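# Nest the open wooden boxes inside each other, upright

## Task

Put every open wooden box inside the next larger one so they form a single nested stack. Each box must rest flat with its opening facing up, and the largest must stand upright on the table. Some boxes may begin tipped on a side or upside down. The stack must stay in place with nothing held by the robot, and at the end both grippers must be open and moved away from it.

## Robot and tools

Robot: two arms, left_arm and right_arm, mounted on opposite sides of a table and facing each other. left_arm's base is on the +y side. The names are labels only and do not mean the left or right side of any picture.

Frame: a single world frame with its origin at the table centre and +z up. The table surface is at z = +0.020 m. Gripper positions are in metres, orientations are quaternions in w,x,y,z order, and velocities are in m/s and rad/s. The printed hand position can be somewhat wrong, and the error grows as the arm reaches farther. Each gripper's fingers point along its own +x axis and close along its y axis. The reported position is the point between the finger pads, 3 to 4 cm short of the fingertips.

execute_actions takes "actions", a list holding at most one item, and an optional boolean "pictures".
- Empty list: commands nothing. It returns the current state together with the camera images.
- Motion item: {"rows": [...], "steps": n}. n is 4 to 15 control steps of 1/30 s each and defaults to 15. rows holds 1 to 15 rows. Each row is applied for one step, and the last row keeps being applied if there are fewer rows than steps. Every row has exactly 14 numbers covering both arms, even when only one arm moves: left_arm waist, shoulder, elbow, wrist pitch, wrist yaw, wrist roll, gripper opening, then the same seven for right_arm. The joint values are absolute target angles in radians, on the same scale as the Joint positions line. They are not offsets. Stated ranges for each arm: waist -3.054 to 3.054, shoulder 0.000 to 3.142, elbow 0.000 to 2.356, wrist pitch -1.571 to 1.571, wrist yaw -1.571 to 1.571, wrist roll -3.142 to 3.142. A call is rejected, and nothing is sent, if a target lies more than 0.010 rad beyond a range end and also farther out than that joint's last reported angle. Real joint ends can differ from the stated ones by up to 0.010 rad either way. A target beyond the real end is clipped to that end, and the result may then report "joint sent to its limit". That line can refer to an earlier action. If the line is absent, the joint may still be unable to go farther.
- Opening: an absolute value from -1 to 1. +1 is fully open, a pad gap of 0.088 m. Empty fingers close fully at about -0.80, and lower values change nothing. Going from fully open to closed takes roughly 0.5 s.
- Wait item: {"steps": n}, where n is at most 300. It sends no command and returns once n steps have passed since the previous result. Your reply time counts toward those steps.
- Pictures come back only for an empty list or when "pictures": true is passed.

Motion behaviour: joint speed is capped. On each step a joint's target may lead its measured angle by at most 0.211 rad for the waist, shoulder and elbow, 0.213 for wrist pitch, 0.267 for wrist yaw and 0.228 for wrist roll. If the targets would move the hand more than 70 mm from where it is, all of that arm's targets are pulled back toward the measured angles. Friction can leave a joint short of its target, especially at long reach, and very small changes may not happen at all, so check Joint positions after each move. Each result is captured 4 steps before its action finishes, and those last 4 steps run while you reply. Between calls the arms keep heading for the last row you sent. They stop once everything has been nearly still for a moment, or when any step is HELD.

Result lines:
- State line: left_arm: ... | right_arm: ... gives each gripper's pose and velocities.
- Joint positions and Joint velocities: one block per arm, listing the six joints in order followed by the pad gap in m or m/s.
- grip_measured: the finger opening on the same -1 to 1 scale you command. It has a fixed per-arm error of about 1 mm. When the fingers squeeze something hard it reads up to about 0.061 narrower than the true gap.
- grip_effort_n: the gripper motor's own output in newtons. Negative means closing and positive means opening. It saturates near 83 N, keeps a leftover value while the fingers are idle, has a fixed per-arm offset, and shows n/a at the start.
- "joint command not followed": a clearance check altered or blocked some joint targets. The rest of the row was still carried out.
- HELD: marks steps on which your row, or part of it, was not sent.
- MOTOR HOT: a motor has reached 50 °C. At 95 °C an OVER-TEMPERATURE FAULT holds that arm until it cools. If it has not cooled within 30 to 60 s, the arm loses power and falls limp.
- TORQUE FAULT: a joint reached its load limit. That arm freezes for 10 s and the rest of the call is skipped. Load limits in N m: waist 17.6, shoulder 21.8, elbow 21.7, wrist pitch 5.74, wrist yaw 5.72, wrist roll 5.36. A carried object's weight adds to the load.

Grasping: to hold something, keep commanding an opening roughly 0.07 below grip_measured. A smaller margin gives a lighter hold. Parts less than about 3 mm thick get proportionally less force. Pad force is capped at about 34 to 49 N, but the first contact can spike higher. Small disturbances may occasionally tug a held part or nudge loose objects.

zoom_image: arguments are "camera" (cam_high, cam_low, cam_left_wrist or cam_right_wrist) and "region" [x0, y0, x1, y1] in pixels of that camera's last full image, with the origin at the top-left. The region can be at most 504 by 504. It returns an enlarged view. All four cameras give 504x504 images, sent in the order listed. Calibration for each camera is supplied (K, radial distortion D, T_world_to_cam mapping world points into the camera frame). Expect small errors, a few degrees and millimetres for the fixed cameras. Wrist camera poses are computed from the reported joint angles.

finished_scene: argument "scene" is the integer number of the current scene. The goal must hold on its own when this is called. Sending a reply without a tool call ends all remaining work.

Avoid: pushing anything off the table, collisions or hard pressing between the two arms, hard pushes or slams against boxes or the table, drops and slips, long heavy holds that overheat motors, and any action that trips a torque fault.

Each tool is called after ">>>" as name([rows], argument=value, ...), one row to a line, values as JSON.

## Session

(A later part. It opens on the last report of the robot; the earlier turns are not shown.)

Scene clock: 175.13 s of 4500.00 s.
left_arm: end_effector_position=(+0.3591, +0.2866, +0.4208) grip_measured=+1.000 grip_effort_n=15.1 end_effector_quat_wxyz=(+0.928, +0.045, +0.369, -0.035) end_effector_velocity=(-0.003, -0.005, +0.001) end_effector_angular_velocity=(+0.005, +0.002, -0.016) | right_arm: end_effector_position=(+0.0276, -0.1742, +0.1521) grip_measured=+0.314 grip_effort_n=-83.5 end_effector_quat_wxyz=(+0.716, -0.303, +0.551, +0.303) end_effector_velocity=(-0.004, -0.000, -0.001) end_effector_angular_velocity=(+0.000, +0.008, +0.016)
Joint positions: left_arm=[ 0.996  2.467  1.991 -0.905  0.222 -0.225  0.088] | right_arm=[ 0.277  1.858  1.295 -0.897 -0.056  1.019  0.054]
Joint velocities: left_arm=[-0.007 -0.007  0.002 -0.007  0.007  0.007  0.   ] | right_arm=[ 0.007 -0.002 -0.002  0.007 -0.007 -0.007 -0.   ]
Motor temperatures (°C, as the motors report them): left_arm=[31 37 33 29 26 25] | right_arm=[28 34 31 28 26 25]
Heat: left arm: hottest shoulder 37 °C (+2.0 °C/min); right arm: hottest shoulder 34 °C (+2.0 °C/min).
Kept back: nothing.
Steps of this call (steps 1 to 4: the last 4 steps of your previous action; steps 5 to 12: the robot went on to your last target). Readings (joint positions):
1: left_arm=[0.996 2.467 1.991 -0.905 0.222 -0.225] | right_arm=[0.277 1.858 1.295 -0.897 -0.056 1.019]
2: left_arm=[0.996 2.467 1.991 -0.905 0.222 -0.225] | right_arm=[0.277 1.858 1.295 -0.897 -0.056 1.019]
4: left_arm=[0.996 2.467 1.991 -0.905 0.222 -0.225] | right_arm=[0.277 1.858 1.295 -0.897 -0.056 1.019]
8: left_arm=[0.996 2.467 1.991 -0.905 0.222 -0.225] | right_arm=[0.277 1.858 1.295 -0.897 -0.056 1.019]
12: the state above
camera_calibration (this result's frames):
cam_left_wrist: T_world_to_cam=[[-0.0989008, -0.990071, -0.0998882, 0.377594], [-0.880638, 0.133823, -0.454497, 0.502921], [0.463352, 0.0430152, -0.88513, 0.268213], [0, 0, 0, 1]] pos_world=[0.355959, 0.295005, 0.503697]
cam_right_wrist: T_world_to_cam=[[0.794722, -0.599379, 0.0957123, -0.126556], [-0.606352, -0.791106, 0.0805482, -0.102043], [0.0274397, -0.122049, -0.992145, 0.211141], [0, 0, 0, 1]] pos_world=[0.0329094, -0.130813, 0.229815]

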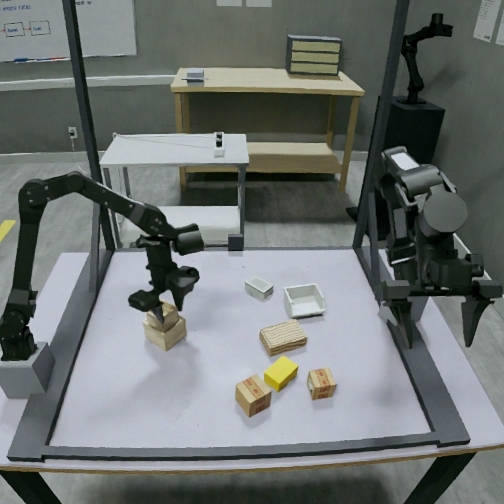

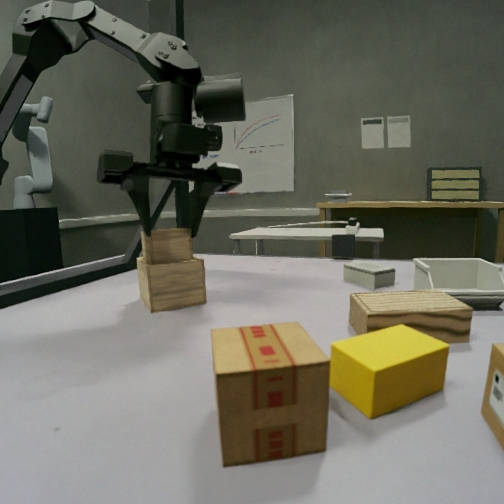

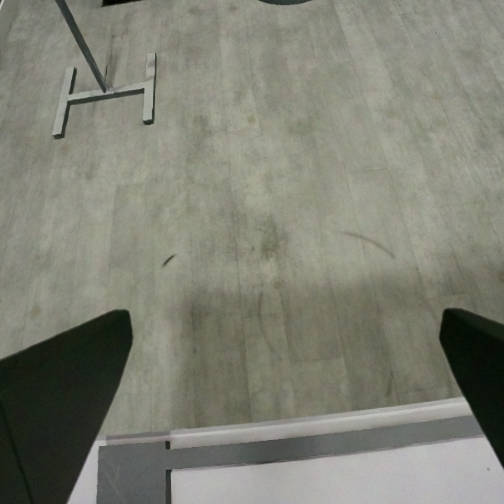

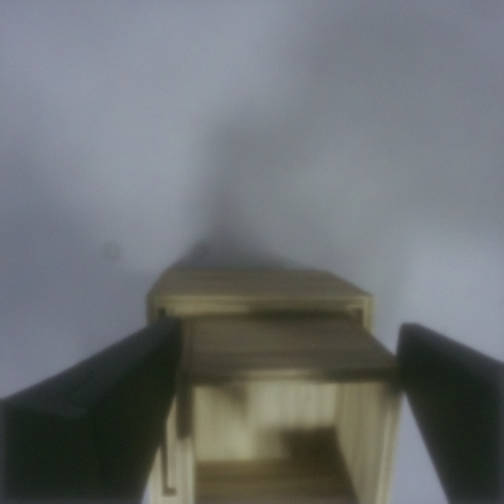

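>>> execute_actions([
  {"rows":[[1.0,2.467,1.991,-0.905,0.223,-0.225,1,0.285,1.90,1.275,-0.885,-0.066,1.02,0.25]]},
])

>>> execute_actions([
  {"steps":12},
], pictures=true)

>>> zoom_image(camera="cam_low", region=[90,160,250,320])

>>> zoom_image(camera="cam_high", region=[100,250,230,380])

Scene clock: 175.60 s of 4500.00 s.
left_arm: end_effector_position=(+0.3591, +0.2866, +0.4208) grip_measured=+1.000 grip_effort_n=15.6 end_effector_quat_wxyz=(+0.928, +0.045, +0.369, -0.035) end_effector_velocity=(-0.002, +0.000, -0.001) end_effector_angular_velocity=(-0.009, +0.006, +0.021) | right_arm: end_effector_position=(+0.0282, -0.1733, +0.1509) grip_measured=+0.314 grip_effort_n=-83.5 end_effector_quat_wxyz=(+0.716, -0.302, +0.551, +0.302) end_effector_velocity=(+0.000, -0.002, +0.000) end_effector_angular_velocity=(-0.010, +0.004, +0.003)
Joint positions: left_arm=[ 0.996  2.467  1.991 -0.905  0.222 -0.225  0.088] | right_arm=[ 0.276  1.862  1.295 -0.893 -0.056  1.019  0.054]
Joint velocities: left_arm=[-0.002 -0.002 -0.002 -0.007 -0.007 -0.022  0.   ] | right_arm=[-0.002 -0.002 -0.002 -0.007 -0.007 -0.007 -0.   ]
Motor temperatures (°C, as the motors report them): left_arm=[31 37 33 29 26 25] | right_arm=[28 34 31 28 26 25]
Heat: left arm: hottest shoulder 37 °C (+2.0 °C/min); right arm: hottest shoulder 34 °C (+2.0 °C/min).
Steps of this call (steps 1 to 3: the robot went on to your last target; steps 4 to 14: the first 11 steps of this action). Readings (joint positions):
4: left_arm=[0.996 2.467 1.991 -0.905 0.222 -0.225] | right_arm=[0.277 1.859 1.295 -0.897 -0.056 1.019]
5: left_arm=[0.996 2.467 1.991 -0.905 0.222 -0.225] | right_arm=[0.277 1.860 1.295 -0.897 -0.056 1.019]
7: left_arm=[0.996 2.467 1.991 -0.905 0.222 -0.225] | right_arm=[0.277 1.861 1.295 -0.895 -0.056 1.019]
11: left_arm=[0.996 2.467 1.991 -0.905 0.222 -0.225] | right_arm=[0.276 1.862 1.295 -0.894 -0.056 1.019]
14: the state above

Scene clock: 176.00 s of 4500.00 s.
left_arm: end_effector_position=(+0.3591, +0.2866, +0.4208) grip_measured=+1.000 grip_effort_n=15.1 end_effector_quat_wxyz=(+0.928, +0.045, +0.369, -0.035) end_effector_velocity=(-0.000, +0.001, -0.003) end_effector_angular_velocity=(+0.002, +0.010, +0.013) | right_arm: end_effector_position=(+0.0283, -0.1732, +0.1509) grip_measured=+0.314 grip_effort_n=-83.5 end_effector_quat_wxyz=(+0.716, -0.302, +0.551, +0.302) end_effector_velocity=(-0.001, +0.001, +0.000) end_effector_angular_velocity=(+0.003, +0.008, +0.007)
Joint positions: left_arm=[ 0.996  2.467  1.991 -0.905  0.222 -0.225  0.088] | right_arm=[ 0.275  1.862  1.295 -0.893 -0.056  1.019  0.054]
Joint velocities: left_arm=[-0.002  0.002 -0.002 -0.007 -0.007 -0.007  0.   ] | right_arm=[-0.002 -0.002 -0.002  0.007 -0.007 -0.007 -0.   ]
Motor temperatures (°C, as the motors report them): left_arm=[31 37 33 29 26 25] | right_arm=[28 34 31 28 26 25]
Heat: left arm: hottest shoulder 37 °C (+2.0 °C/min); right arm: hottest shoulder 34 °C (+2.0 °C/min).
Kept back: nothing.
Steps of this call (steps 1 to 4: the last 4 steps of your previous action; steps 5 to 12: the robot went on to your last target). Readings (joint positions):
1: left_arm=[0.996 2.467 1.991 -0.905 0.222 -0.225] | right_arm=[0.276 1.862 1.295 -0.893 -0.056 1.019]
2: left_arm=[0.996 2.467 1.991 -0.905 0.222 -0.225] | right_arm=[0.276 1.862 1.295 -0.893 -0.056 1.019]
4: left_arm=[0.996 2.467 1.991 -0.905 0.222 -0.225] | right_arm=[0.276 1.862 1.295 -0.893 -0.056 1.019]
8: left_arm=[0.996 2.467 1.991 -0.905 0.222 -0.225] | right_arm=[0.275 1.862 1.295 -0.893 -0.056 1.019]
12: the state above
camera_calibration (this result's frames):
cam_left_wrist: T_world_to_cam=[[-0.0989008, -0.990071, -0.0998882, 0.377594], [-0.880638, 0.133823, -0.454497, 0.502921], [0.463352, 0.0430152, -0.88513, 0.268213], [0, 0, 0, 1]] pos_world=[0.355959, 0.295005, 0.503697]
cam_right_wrist: T_world_to_cam=[[0.793748, -0.600807, 0.0948415, -0.126499], [-0.607659, -0.790135, 0.0802365, -0.100486], [0.026731, -0.121319, -0.992254, 0.210279], [0, 0, 0, 1]] pos_world=[0.0337261, -0.129888, 0.22871]

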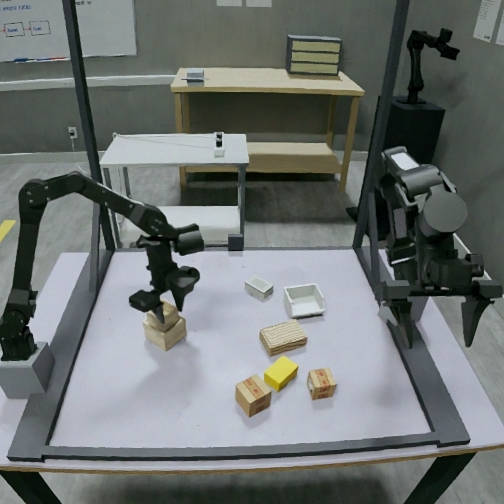

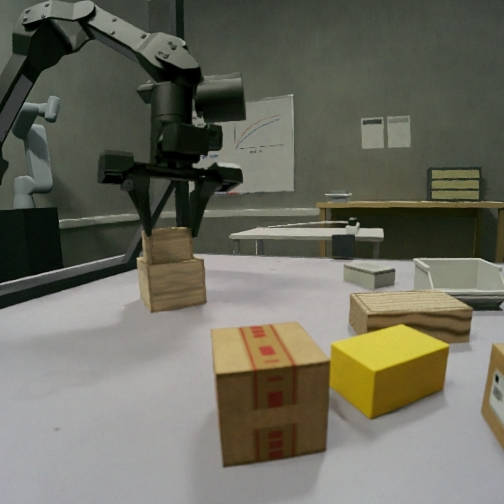

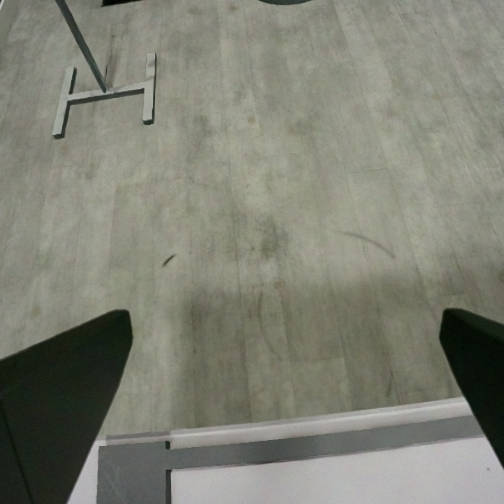

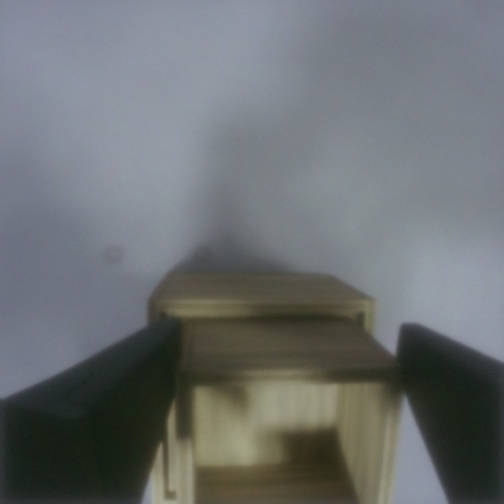

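Region (90, 160, 250, 320) of cam_low's 504x504 image, scaled by 3.150, with more detail than that image has.

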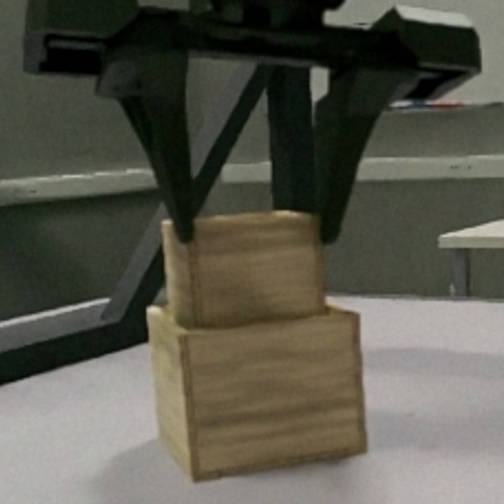

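Region (100, 250, 230, 380) of cam_high's 504x504 image, scaled by 3.877, with more detail than that image has.

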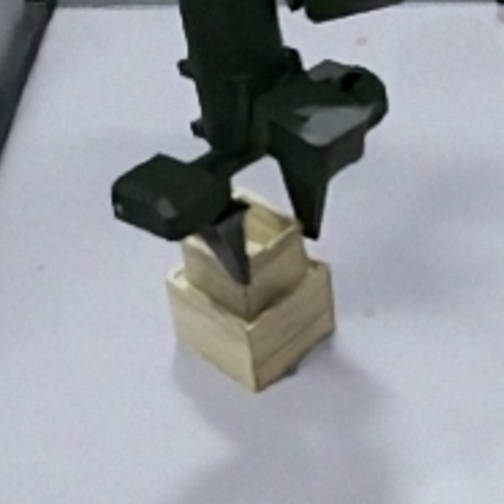

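>>> execute_actions([
  {"rows":[[1.0,2.467,1.991,-0.905,0.223,-0.225,1,0.286,1.852,1.318,-0.915,-0.066,1.019,0.25]],"steps":15},
], pictures=true)

Scene clock: 176.97 s of 4500.00 s.
left_arm: end_effector_position=(+0.3591, +0.2866, +0.4208) grip_measured=+1.000 grip_effort_n=15.6 end_effector_quat_wxyz=(+0.928, +0.045, +0.369, -0.035) end_effector_velocity=(-0.001, +0.006, +0.003) end_effector_angular_velocity=(+0.017, -0.010, +0.033) | right_arm: end_effector_position=(+0.0244, -0.1749, +0.1531) grip_measured=+0.314 grip_effort_n=-83.5 end_effector_quat_wxyz=(+0.714, -0.307, +0.553, +0.303) end_effector_velocity=(-0.003, -0.004, -0.000) end_effector_angular_velocity=(-0.025, +0.014, +0.005)
Joint positions: left_arm=[ 0.996  2.467  1.991 -0.905  0.222 -0.225  0.088] | right_arm=[ 0.283  1.861  1.306 -0.911 -0.061  1.019  0.054]
Joint velocities: left_arm=[ 0.002 -0.007 -0.002 -0.007 -0.037 -0.007  0.   ] | right_arm=[ 0.002  0.002  0.007 -0.022 -0.022 -0.007 -0.   ]
Motor temperatures (°C, as the motors report them): left_arm=[31 37 33 29 26 25] | right_arm=[28 34 31 28 25 25]
Heat: left arm: hottest shoulder 37 °C (+2.0 °C/min); right arm: hottest shoulder 34 °C (+2.0 °C/min).
Steps of this call (steps 1 to 15: the robot went on to your last target; steps 16 to 18: nothing new was sent; steps 19 to 29: the first 11 steps of this action). Readings (joint positions):
19: left_arm=[0.996 2.467 1.991 -0.905 0.222 -0.225] | right_arm=[0.275 1.861 1.297 -0.894 -0.056 1.019]
20: left_arm=[0.996 2.467 1.991 -0.905 0.222 -0.225] | right_arm=[0.276 1.861 1.300 -0.898 -0.056 1.019]
22: left_arm=[0.996 2.467 1.991 -0.905 0.222 -0.225] | right_arm=[0.277 1.861 1.304 -0.903 -0.056 1.019]
26: left_arm=[0.996 2.467 1.991 -0.905 0.222 -0.225] | right_arm=[0.281 1.861 1.306 -0.909 -0.061 1.019]
29: the state above
camera_calibration (this result's frames):
cam_left_wrist: T_world_to_cam=[[-0.0989008, -0.990071, -0.0998882, 0.377594], [-0.880638, 0.133823, -0.454497, 0.502921], [0.463352, 0.0430152, -0.88513, 0.268213], [0, 0, 0, 1]] pos_world=[0.355959, 0.295005, 0.503697]
cam_right_wrist: T_world_to_cam=[[0.797497, -0.595309, 0.098009, -0.124307], [-0.602806, -0.792955, 0.0885883, -0.106278], [0.0249793, -0.129729, -0.991235, 0.210756], [0, 0, 0, 1]] pos_world=[0.0298049, -0.130933, 0.230507]

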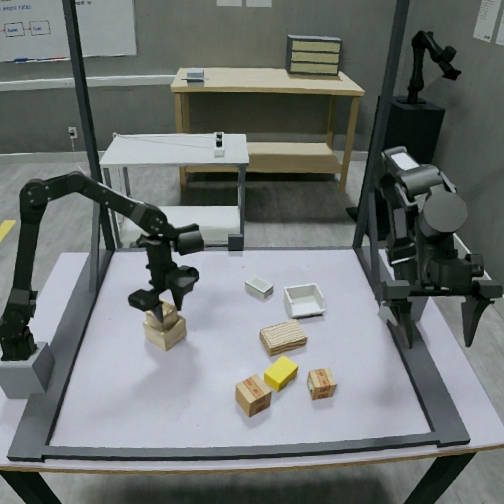

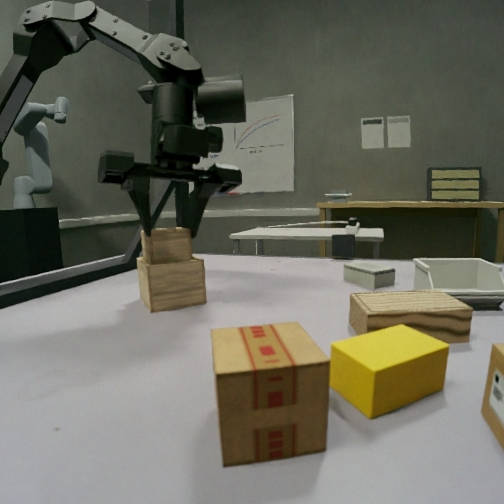

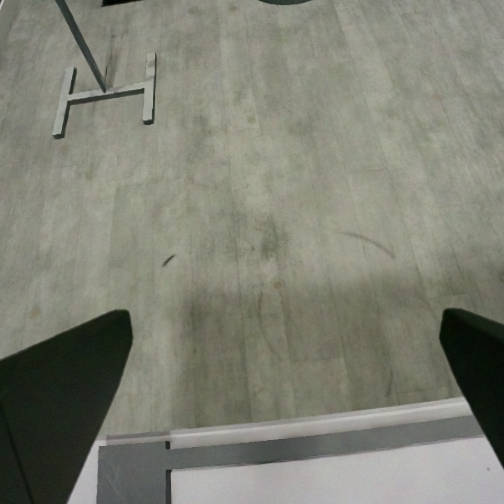

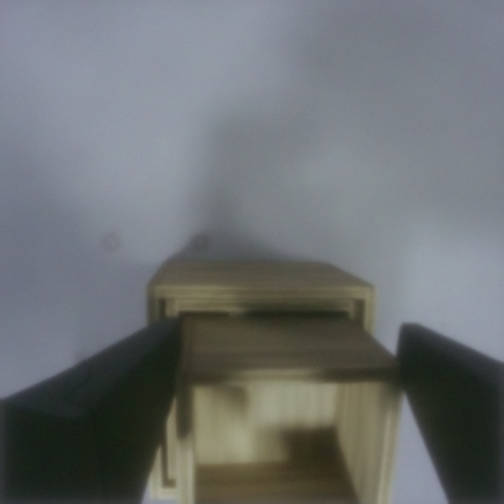

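>>> zoom_image(camera="cam_right_wrist", region=[100,230,440,504])

>>> zoom_image(camera="cam_low", region=[110,190,230,320])

>>> zoom_image(camera="cam_high", region=[110,260,220,360])

Region (100, 230, 440, 504) of cam_right_wrist's 504x504 image, scaled by 1.482, with more detail than that image has; it fills the top 406 rows of this view, and the rest is white.

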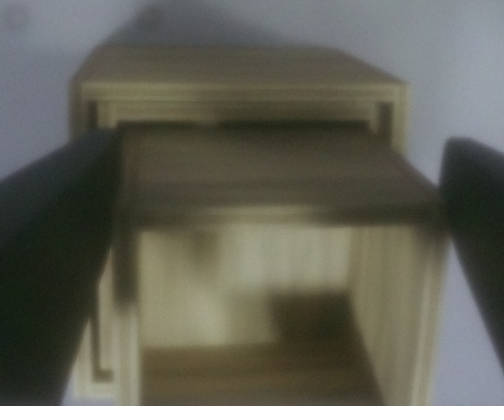

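Region (110, 190, 230, 320) of cam_low's 504x504 image, scaled by 3.877, with more detail than that image has; it fills the left 465 columns of this view, and the rest is white.

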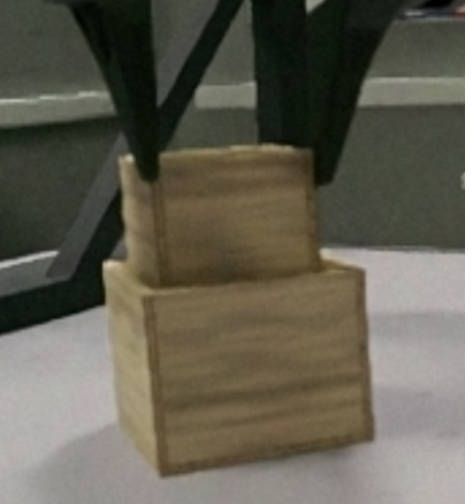

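Region (110, 260, 220, 360) of cam_high's 504x504 image, scaled by 4.582, with more detail than that image has; it fills the top 458 rows of this view, and the rest is white.

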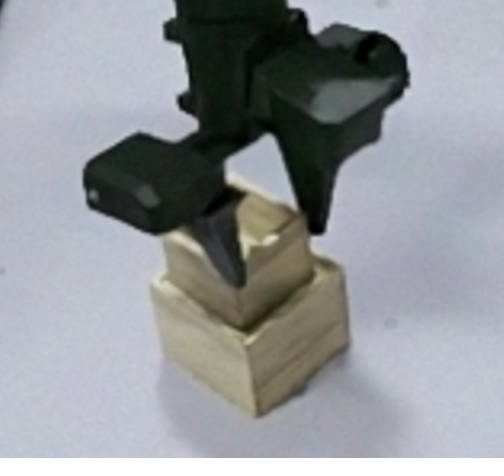

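>>> execute_actions([
  {"rows":[[1.0,2.467,1.991,-0.905,0.223,-0.225,1,0.29,1.868,1.295,-0.897,-0.063,1.019,0.25],[1.0,2.467,1.991,-0.905,0.223,-0.225,1,0.29,1.868,1.295,-0.897,-0.063,1.019,0.25],[1.0,2.467,1.991,-0.905,0.223,-0.225,1,0.29,1.868,1.295,-0.897,-0.063,1.019,0.25],[1.0,2.467,1.991,-0.905,0.223,-0.225,1,0.29,1.868,1.295,-0.897,-0.063,1.019,0.25],[1.0,2.467,1.991,-0.905,0.223,-0.225,1,0.29,1.868,1.295,-0.897,-0.063,1.019,0.25],[1.0,2.467,1.991,-0.905,0.223,-0.225,1,0.293,1.872,1.283,-0.885,-0.063,1.019,0.25],[1.0,2.467,1.991,-0.905,0.223,-0.225,1,0.293,1.872,1.283,-0.885,-0.063,1.019,0.25],[1.0,2.467,1.991,-0.905,0.223,-0.225,1,0.293,1.872,1.283,-0.885,-0.063,1.019,0.25],[1.0,2.467,1.991,-0.905,0.223,-0.225,1,0.293,1.872,1.283,-0.885,-0.063,1.019,0.25],[1.0,2.467,1.991,-0.905,0.223,-0.225,1,0.296,1.876,1.27,-0.87,-0.063,1.019,0.25]],"steps":15},
])

>>> execute_actions([
  {"steps":12},
], pictures=true)

Scene clock: 177.87 s of 4500.00 s.
left_arm: end_effector_position=(+0.3591, +0.2866, +0.4208) grip_measured=+1.000 grip_effort_n=15.1 end_effector_quat_wxyz=(+0.928, +0.045, +0.369, -0.035) end_effector_velocity=(-0.001, +0.002, -0.001) end_effector_angular_velocity=(+0.022, -0.000, +0.011) | right_arm: end_effector_position=(+0.0223, -0.1736, +0.1497) grip_measured=+0.314 grip_effort_n=-83.5 end_effector_quat_wxyz=(+0.712, -0.305, +0.551, +0.310) end_effector_velocity=(+0.000, -0.007, -0.023) end_effector_angular_velocity=(+0.009, -0.002, +0.037)
Joint positions: left_arm=[ 0.996  2.467  1.991 -0.905  0.222 -0.225  0.088] | right_arm=[ 0.29   1.861  1.294 -0.884 -0.061  1.019  0.054]
Joint velocities: left_arm=[-0.002 -0.002 -0.002 -0.007 -0.022  0.007  0.   ] | right_arm=[ 0.027 -0.002 -0.095  0.11   0.007 -0.007  0.   ]
Motor temperatures (°C, as the motors report them): left_arm=[31 37 33 29 26 25] | right_arm=[28 34 31 28 25 25]
Heat: left arm: hottest shoulder 37 °C (+2.0 °C/min); right arm: hottest shoulder 34 °C (+2.0 °C/min).
Steps of this call (steps 1 to 4: the last 4 steps of your previous action; steps 5 to 15: the robot went on to your last target; step 16: nothing new was sent; steps 17 to 27: the first 11 steps of this action). Readings (joint positions):
17: left_arm=[0.996 2.467 1.991 -0.905 0.222 -0.225] | right_arm=[0.283 1.861 1.307 -0.913 -0.061 1.019]
18: left_arm=[0.996 2.467 1.991 -0.905 0.222 -0.225] | right_arm=[0.284 1.861 1.307 -0.911 -0.061 1.019]
20: left_arm=[0.996 2.467 1.991 -0.905 0.222 -0.225] | right_arm=[0.285 1.861 1.307 -0.905 -0.061 1.019]
24: left_arm=[0.996 2.467 1.991 -0.905 0.222 -0.225] | right_arm=[0.288 1.861 1.303 -0.894 -0.061 1.019]
27: the state above

Scene clock: 178.27 s of 4500.00 s.
left_arm: end_effector_position=(+0.3591, +0.2866, +0.4208) grip_measured=+1.000 grip_effort_n=15.1 end_effector_quat_wxyz=(+0.928, +0.045, +0.369, -0.035) end_effector_velocity=(-0.002, -0.002, -0.002) end_effector_angular_velocity=(+0.003, +0.010, -0.009) | right_arm: end_effector_position=(+0.0230, -0.1748, +0.1460) grip_measured=+0.314 grip_effort_n=-83.5 end_effector_quat_wxyz=(+0.712, -0.306, +0.551, +0.310) end_effector_velocity=(-0.002, -0.000, -0.002) end_effector_angular_velocity=(-0.006, +0.021, +0.006)
Joint positions: left_arm=[ 0.996  2.467  1.991 -0.905  0.222 -0.225  0.088] | right_arm=[ 0.292  1.864  1.282 -0.872 -0.061  1.019  0.054]
Joint velocities: left_arm=[-0.002 -0.002 -0.002 -0.007  0.007  0.007  0.   ] | right_arm=[-0.002  0.002 -0.002  0.007 -0.022 -0.007 -0.   ]
Motor temperatures (°C, as the motors report them): left_arm=[31 37 33 29 26 25] | right_arm=[28 34 31 28 25 25]
Heat: left arm: hottest shoulder 37 °C (+2.0 °C/min); right arm: hottest shoulder 34 °C (+2.0 °C/min).
Kept back: nothing.
Steps of this call (steps 1 to 4: the last 4 steps of your previous action; steps 5 to 12: the robot went on to your last target). Readings (joint positions):
1: left_arm=[0.996 2.467 1.991 -0.905 0.222 -0.225] | right_arm=[0.290 1.861 1.291 -0.881 -0.061 1.019]
2: left_arm=[0.996 2.467 1.991 -0.905 0.222 -0.225] | right_arm=[0.291 1.861 1.288 -0.879 -0.061 1.019]
4: left_arm=[0.996 2.467 1.991 -0.905 0.222 -0.225] | right_arm=[0.292 1.863 1.285 -0.876 -0.061 1.019]
8: left_arm=[0.996 2.467 1.991 -0.905 0.222 -0.225] | right_arm=[0.292 1.864 1.283 -0.873 -0.061 1.019]
12: the state above
camera_calibration (this result's frames):
cam_left_wrist: T_world_to_cam=[[-0.0989008, -0.990071, -0.0998882, 0.377594], [-0.880638, 0.133823, -0.454497, 0.502921], [0.463352, 0.0430152, -0.88513, 0.268213], [0, 0, 0, 1]] pos_world=[0.355959, 0.295005, 0.503697]
cam_right_wrist: T_world_to_cam=[[0.805075, -0.586302, 0.0900226, -0.119852], [-0.592739, -0.800973, 0.0842762, -0.107435], [0.0226944, -0.121209, -0.992368, 0.205427], [0, 0, 0, 1]] pos_world=[0.0281469, -0.131423, 0.223703]

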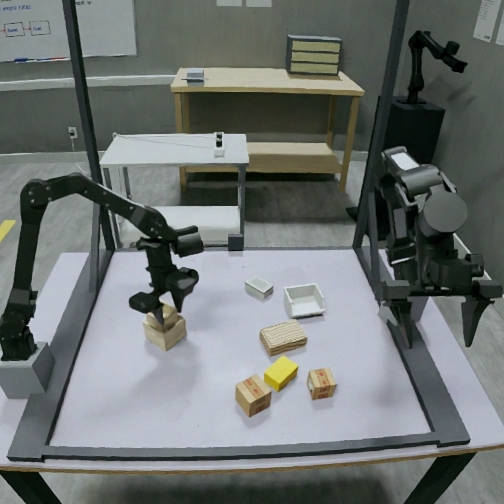

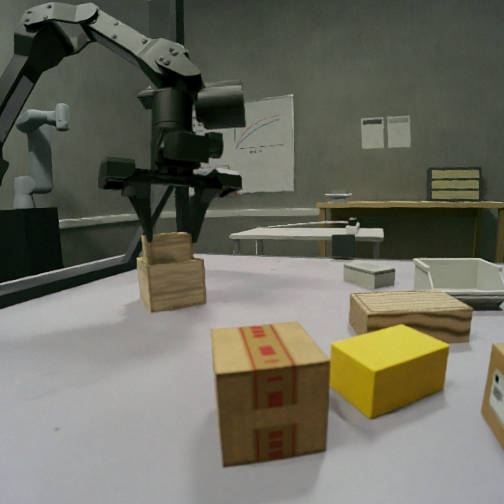

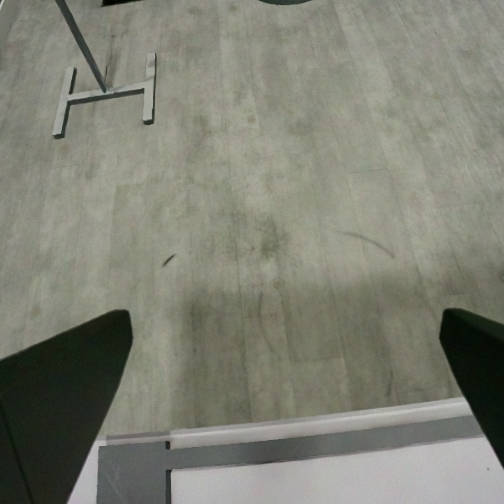

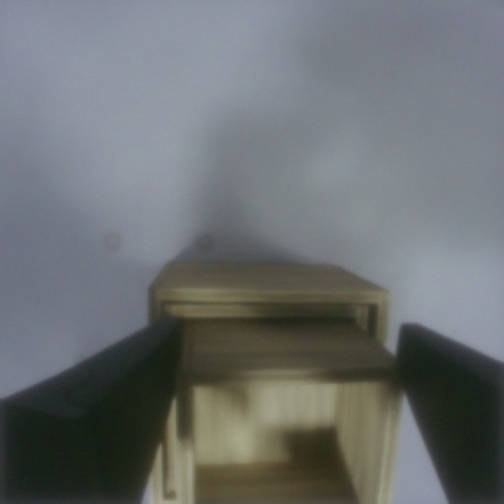

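Going in. Continue.

>>> execute_actions([
  {"rows":[[1.0,2.467,1.991,-0.905,0.223,-0.225,1,0.297,1.876,1.268,-0.856,-0.063,1.019,0.25],[1.0,2.467,1.991,-0.905,0.223,-0.225,1,0.297,1.876,1.268,-0.856,-0.063,1.019,0.25],[1.0,2.467,1.991,-0.905,0.223,-0.225,1,0.297,1.876,1.268,-0.856,-0.063,1.019,0.25],[1.0,2.467,1.991,-0.905,0.223,-0.225,1,0.297,1.876,1.268,-0.856,-0.063,1.019,0.25],[1.0,2.467,1.991,-0.905,0.223,-0.225,1,0.3,1.88,1.255,-0.843,-0.063,1.019,0.25],[1.0,2.467,1.991,-0.905,0.223,-0.225,1,0.3,1.88,1.255,-0.843,-0.063,1.019,0.25],[1.0,2.467,1.991,-0.905,0.223,-0.225,1,0.3,1.88,1.255,-0.843,-0.063,1.019,0.25],[1.0,2.467,1.991,-0.905,0.223,-0.225,1,0.3,1.88,1.255,-0.843,-0.063,1.019,0.25],[1.0,2.467,1.991,-0.905,0.223,-0.225,1,0.303,1.884,1.242,-0.828,-0.063,1.019,0.25]],"steps":15},
])

>>> execute_actions([
  {"steps":12},
], pictures=true)

Scene clock: 178.87 s of 4500.00 s.
left_arm: end_effector_position=(+0.3591, +0.2866, +0.4208) grip_measured=+1.000 grip_effort_n=15.1 end_effector_quat_wxyz=(+0.928, +0.045, +0.369, -0.035) end_effector_velocity=(-0.004, +0.001, -0.003) end_effector_angular_velocity=(+0.003, +0.019, +0.016) | right_arm: end_effector_position=(+0.0228, -0.1747, +0.1396) grip_measured=+0.314 grip_effort_n=-83.5 end_effector_quat_wxyz=(+0.711, -0.306, +0.550, +0.314) end_effector_velocity=(+0.010, -0.014, -0.032) end_effector_angular_velocity=(-0.054, -0.027, +0.007)
Joint positions: left_arm=[ 0.996  2.467  1.991 -0.905  0.222 -0.225  0.088] | right_arm=[ 0.298  1.869  1.262 -0.839 -0.061  1.019  0.054]
Joint velocities: left_arm=[-0.002 -0.002 -0.002 -0.022 -0.007 -0.007  0.   ] | right_arm=[ 0.017  0.037 -0.085  0.066  0.007 -0.007 -0.   ]
Motor temperatures (°C, as the motors report them): left_arm=[31 37 33 29 26 25] | right_arm=[28 34 31 28 25 25]
Heat: left arm: hottest shoulder 37 °C (+2.0 °C/min); right arm: hottest shoulder 34 °C (+2.0 °C/min).
Steps of this call (steps 1 to 7: the robot went on to your last target; steps 8 to 18: the first 11 steps of this action). Readings (joint positions):
8: left_arm=[0.996 2.467 1.991 -0.905 0.222 -0.225] | right_arm=[0.292 1.864 1.282 -0.871 -0.061 1.019]
9: left_arm=[0.996 2.467 1.991 -0.905 0.222 -0.225] | right_arm=[0.293 1.864 1.281 -0.867 -0.061 1.019]
11: left_arm=[0.996 2.467 1.991 -0.905 0.222 -0.225] | right_arm=[0.293 1.864 1.281 -0.863 -0.061 1.019]
15: left_arm=[0.996 2.467 1.991 -0.905 0.222 -0.225] | right_arm=[0.295 1.866 1.272 -0.851 -0.061 1.019]
18: the state above

Scene clock: 179.27 s of 4500.00 s.
left_arm: end_effector_position=(+0.3591, +0.2866, +0.4208) grip_measured=+1.000 grip_effort_n=15.1 end_effector_quat_wxyz=(+0.928, +0.045, +0.369, -0.035) end_effector_velocity=(-0.004, -0.001, -0.004) end_effector_angular_velocity=(+0.004, +0.023, -0.004) | right_arm: end_effector_position=(+0.0234, -0.1757, +0.1365) grip_measured=+0.314 grip_effort_n=-83.5 end_effector_quat_wxyz=(+0.711, -0.308, +0.550, +0.314) end_effector_velocity=(+0.001, -0.001, -0.002) end_effector_angular_velocity=(-0.008, +0.004, +0.019)
Joint positions: left_arm=[ 0.996  2.467  1.991 -0.905  0.222 -0.225  0.088] | right_arm=[ 0.299  1.872  1.254 -0.831 -0.061  1.019  0.054]
Joint velocities: left_arm=[-0.002 -0.002 -0.002 -0.022  0.007  0.007  0.   ] | right_arm=[-0.002  0.002 -0.007  0.007 -0.007 -0.022 -0.   ]
Motor temperatures (°C, as the motors report them): left_arm=[31 37 33 29 26 25] | right_arm=[28 34 31 28 25 25]
Heat: left arm: hottest shoulder 37 °C (+2.0 °C/min); right arm: hottest shoulder 34 °C (+2.0 °C/min).
Kept back: nothing.
Steps of this call (steps 1 to 4: the last 4 steps of your previous action; steps 5 to 12: the robot went on to your last target). Readings (joint positions):
1: left_arm=[0.996 2.467 1.991 -0.905 0.222 -0.225] | right_arm=[0.298 1.870 1.260 -0.837 -0.061 1.019]
2: left_arm=[0.996 2.467 1.991 -0.905 0.222 -0.225] | right_arm=[0.299 1.871 1.258 -0.835 -0.061 1.019]
4: left_arm=[0.996 2.467 1.991 -0.905 0.222 -0.225] | right_arm=[0.299 1.872 1.256 -0.833 -0.061 1.019]
8: left_arm=[0.996 2.467 1.991 -0.905 0.222 -0.225] | right_arm=[0.299 1.872 1.254 -0.831 -0.061 1.019]
12: the state above
camera_calibration (this result's frames):
cam_left_wrist: T_world_to_cam=[[-0.0989008, -0.990071, -0.0998882, 0.377594], [-0.880638, 0.133823, -0.454497, 0.502921], [0.463352, 0.0430152, -0.88513, 0.268213], [0, 0, 0, 1]] pos_world=[0.355959, 0.295005, 0.503697]
cam_right_wrist: T_world_to_cam=[[0.810069, -0.579782, 0.0874192, -0.118451], [-0.585917, -0.806075, 0.0833334, -0.108009], [0.0221512, -0.118726, -0.99268, 0.196396], [0, 0, 0, 1]] pos_world=[0.0283187, -0.132421, 0.214314]

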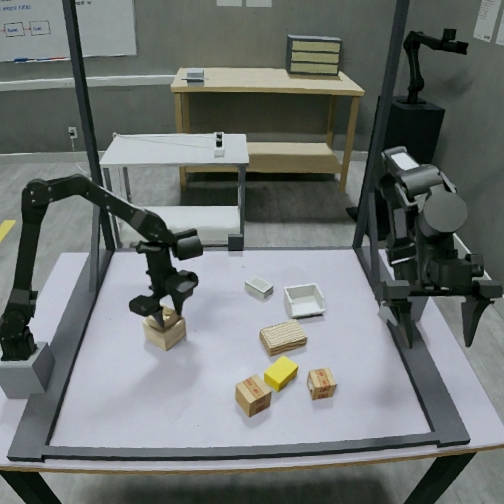

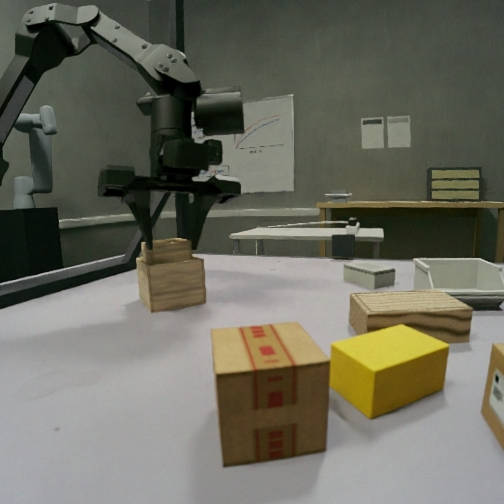

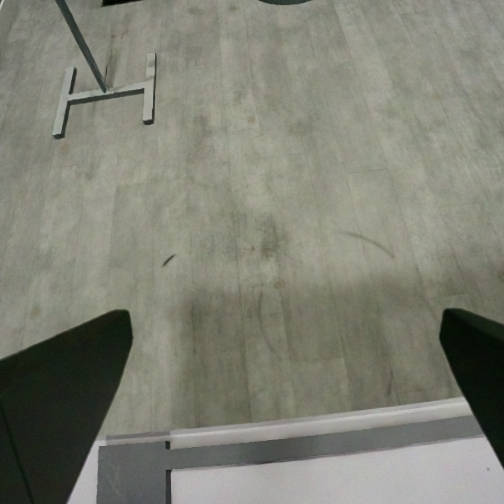

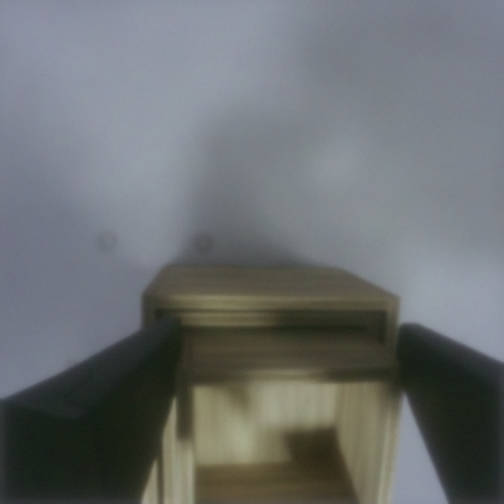

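Release gently.

>>> execute_actions([
  {"rows":[[1.0,2.467,1.991,-0.905,0.223,-0.225,1,0.299,1.872,1.254,-0.831,-0.061,1.019,0.5]],"steps":15},
])

>>> execute_actions([
  {"rows":[[1.0,2.467,1.991,-0.905,0.223,-0.225,1,0.28,1.83,1.42,-1.04,-0.061,1.019,0.5]],"steps":15},
])

>>> execute_actions([
  {"steps":15},
], pictures=true)

>>> zoom_image(camera="cam_low", region=[110,190,230,320])

Scene clock: 179.80 s of 4500.00 s.
left_arm: end_effector_position=(+0.3591, +0.2866, +0.4208) grip_measured=+1.000 grip_effort_n=15.1 end_effector_quat_wxyz=(+0.928, +0.045, +0.369, -0.035) end_effector_velocity=(-0.002, +0.002, -0.006) end_effector_angular_velocity=(+0.016, +0.020, +0.025) | right_arm: end_effector_position=(+0.0234, -0.1756, +0.1365) grip_measured=+0.486 grip_effort_n=18.8 end_effector_quat_wxyz=(+0.711, -0.307, +0.550, +0.314) end_effector_velocity=(+0.000, -0.006, -0.000) end_effector_angular_velocity=(-0.027, -0.003, +0.018)
Joint positions: left_arm=[ 0.996  2.467  1.991 -0.905  0.222 -0.225  0.088] | right_arm=[ 0.299  1.872  1.254 -0.83  -0.061  1.019  0.063]
Joint velocities: left_arm=[-0.007  0.002 -0.002 -0.022 -0.022 -0.007  0.   ] | right_arm=[ 0.002 -0.002 -0.002 -0.022 -0.007 -0.022  0.004]
Motor temperatures (°C, as the motors report them): left_arm=[31 37 33 29 26 25] | right_arm=[28 34 31 28 25 25]
Heat: left arm: hottest shoulder 37 °C (+2.0 °C/min); right arm: hottest shoulder 34 °C (+2.0 °C/min).
Steps of this call (steps 1 to 5: the robot went on to your last target; steps 6 to 16: the first 11 steps of this action). Readings (joint positions):
6: left_arm=[0.996 2.467 1.991 -0.905 0.222 -0.225] | right_arm=[0.299 1.872 1.254 -0.830 -0.061 1.019]
7: left_arm=[0.996 2.467 1.991 -0.905 0.222 -0.225] | right_arm=[0.299 1.872 1.254 -0.830 -0.061 1.019]
9: left_arm=[0.996 2.467 1.991 -0.905 0.222 -0.225] | right_arm=[0.299 1.872 1.254 -0.830 -0.061 1.019]
13: left_arm=[0.996 2.467 1.991 -0.905 0.222 -0.225] | right_arm=[0.299 1.872 1.254 -0.830 -0.061 1.019]
16: the state above

Scene clock: 180.30 s of 4500.00 s.
left_arm: end_effector_position=(+0.3591, +0.2866, +0.4208) grip_measured=+1.000 grip_effort_n=15.1 end_effector_quat_wxyz=(+0.928, +0.045, +0.369, -0.035) end_effector_velocity=(-0.002, +0.000, -0.001) end_effector_angular_velocity=(+0.012, +0.005, +0.001) | right_arm: end_effector_position=(+0.0127, -0.1709, +0.1872) grip_measured=+0.497 grip_effort_n=18.8 end_effector_quat_wxyz=(+0.714, -0.300, +0.551, +0.310) end_effector_velocity=(+0.009, -0.030, -0.001) end_effector_angular_velocity=(-0.130, -0.039, -0.030)
Joint positions: left_arm=[ 0.996  2.467  1.991 -0.905  0.222 -0.225  0.088] | right_arm=[ 0.282  1.829  1.411 -1.028 -0.061  1.019  0.063]
Joint velocities: left_arm=[-0.002 -0.002 -0.002 -0.007 -0.007  0.007  0.   ] | right_arm=[ 0.002 -0.002 -0.002 -0.139 -0.007 -0.007 -0.   ]
Motor temperatures (°C, as the motors report them): left_arm=[31 37 33 29 26 25] | right_arm=[28 34 31 28 25 25]
Heat: left arm: hottest shoulder 37 °C (+2.0 °C/min); right arm: hottest shoulder 34 °C (+2.0 °C/min).
Steps of this call (steps 1 to 4: the last 4 steps of your previous action; steps 5 to 15: the first 11 steps of this action). Readings (joint positions):
5: left_arm=[0.996 2.467 1.991 -0.905 0.222 -0.225] | right_arm=[0.299 1.871 1.268 -0.857 -0.061 1.019]
6: left_arm=[0.996 2.467 1.991 -0.905 0.222 -0.225] | right_arm=[0.296 1.871 1.296 -0.915 -0.061 1.019]
8: left_arm=[0.996 2.467 1.991 -0.905 0.222 -0.225] | right_arm=[0.290 1.861 1.343 -0.967 -0.061 1.019]
12: left_arm=[0.996 2.467 1.991 -0.905 0.222 -0.225] | right_arm=[0.282 1.832 1.404 -1.013 -0.061 1.019]
15: the state above

Scene clock: 180.80 s of 4500.00 s.
left_arm: end_effector_position=(+0.3591, +0.2866, +0.4208) grip_measured=+1.000 grip_effort_n=15.1 end_effector_quat_wxyz=(+0.928, +0.045, +0.369, -0.035) end_effector_velocity=(-0.003, -0.000, +0.001) end_effector_angular_velocity=(+0.001, +0.001, +0.009) | right_arm: end_effector_position=(+0.0133, -0.1728, +0.1873) grip_measured=+0.497 grip_effort_n=17.9 end_effector_quat_wxyz=(+0.714, -0.303, +0.552, +0.306) end_effector_velocity=(-0.002, -0.002, +0.001) end_effector_angular_velocity=(-0.010, +0.019, +0.005)
Joint positions: left_arm=[ 0.996  2.467  1.991 -0.905  0.222 -0.225  0.088] | right_arm=[ 0.282  1.829  1.412 -1.038 -0.061  1.019  0.063]
Joint velocities: left_arm=[-0.002 -0.007 -0.002 -0.007 -0.007 -0.007  0.   ] | right_arm=[-0.002 -0.002  0.002 -0.007 -0.022 -0.007  0.   ]
Motor temperatures (°C, as the motors report them): left_arm=[31 37 33 29 26 25] | right_arm=[28 34 31 28 25 25]
Heat: left arm: hottest shoulder 37 °C (+2.0 °C/min); right arm: hottest shoulder 34 °C (+2.0 °C/min).
Kept back: nothing.
Steps of this call (steps 1 to 4: the last 4 steps of your previous action; steps 5 to 15: the robot went on to your last target). Readings (joint positions):
1: left_arm=[0.996 2.467 1.991 -0.905 0.222 -0.225] | right_arm=[0.282 1.829 1.411 -1.032 -0.061 1.019]
2: left_arm=[0.996 2.467 1.991 -0.905 0.222 -0.225] | right_arm=[0.282 1.829 1.411 -1.034 -0.061 1.019]
4: left_arm=[0.996 2.467 1.991 -0.905 0.222 -0.225] | right_arm=[0.282 1.829 1.411 -1.035 -0.061 1.019]
8: left_arm=[0.996 2.467 1.991 -0.905 0.222 -0.225] | right_arm=[0.282 1.829 1.412 -1.037 -0.061 1.019]
15: the state above
All arms were judged still, so your last target was given up. Only a new action makes them travel on or press farther. Fingers that are still opening or closing keep moving.
camera_calibration (this result's frames):
cam_left_wrist: T_world_to_cam=[[-0.0989008, -0.990071, -0.0998882, 0.377594], [-0.880638, 0.133823, -0.454497, 0.502921], [0.463352, 0.0430152, -0.88513, 0.268213], [0, 0, 0, 1]] pos_world=[0.355959, 0.295005, 0.503697]
cam_right_wrist: T_world_to_cam=[[0.798903, -0.594746, 0.089622, -0.11588], [-0.601061, -0.794889, 0.0829291, -0.113559], [0.0219178, -0.120121, -0.992517, 0.247109], [0, 0, 0, 1]] pos_world=[0.0189052, -0.129503, 0.265063]

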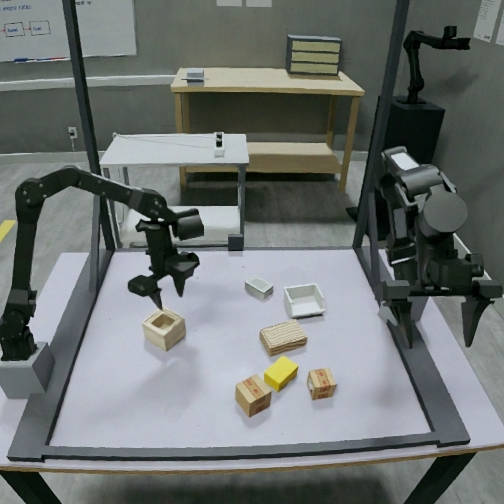

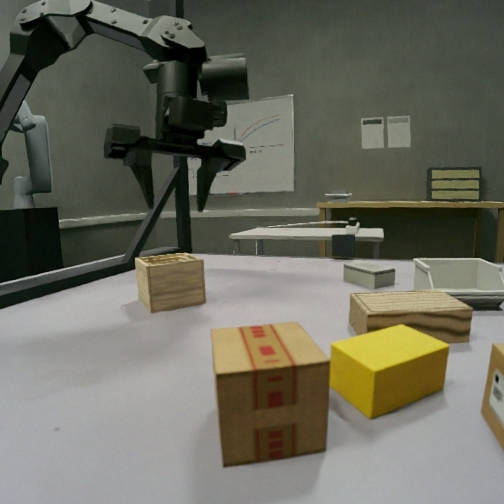

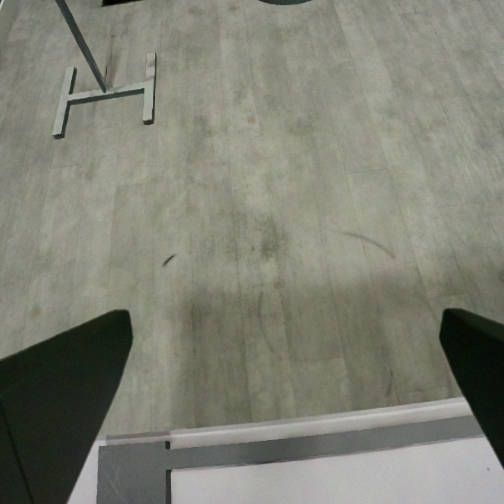

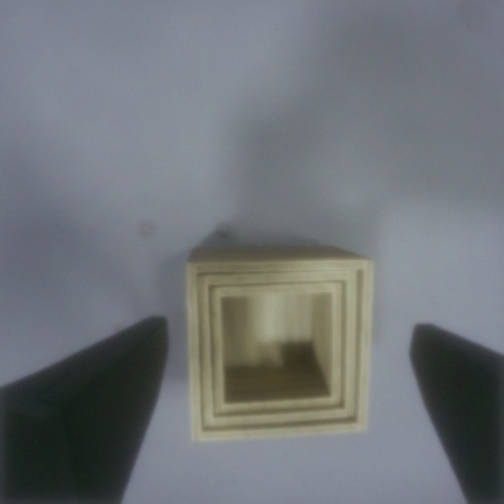

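Region (110, 190, 230, 320) of cam_low's 504x504 image, scaled by 3.877, with more detail than that image has; it fills the left 465 columns of this view, and the rest is white.

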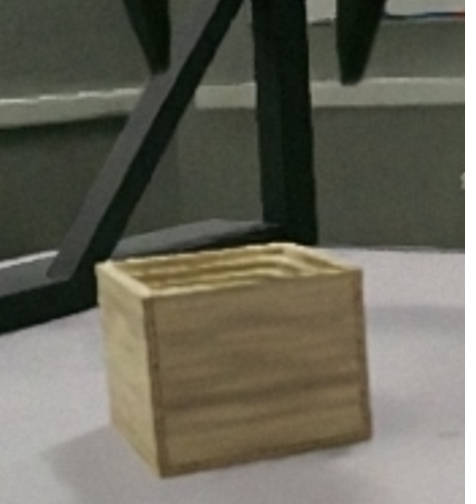

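>>> finished_scene(scene=1)

The scene is finished: the task was done.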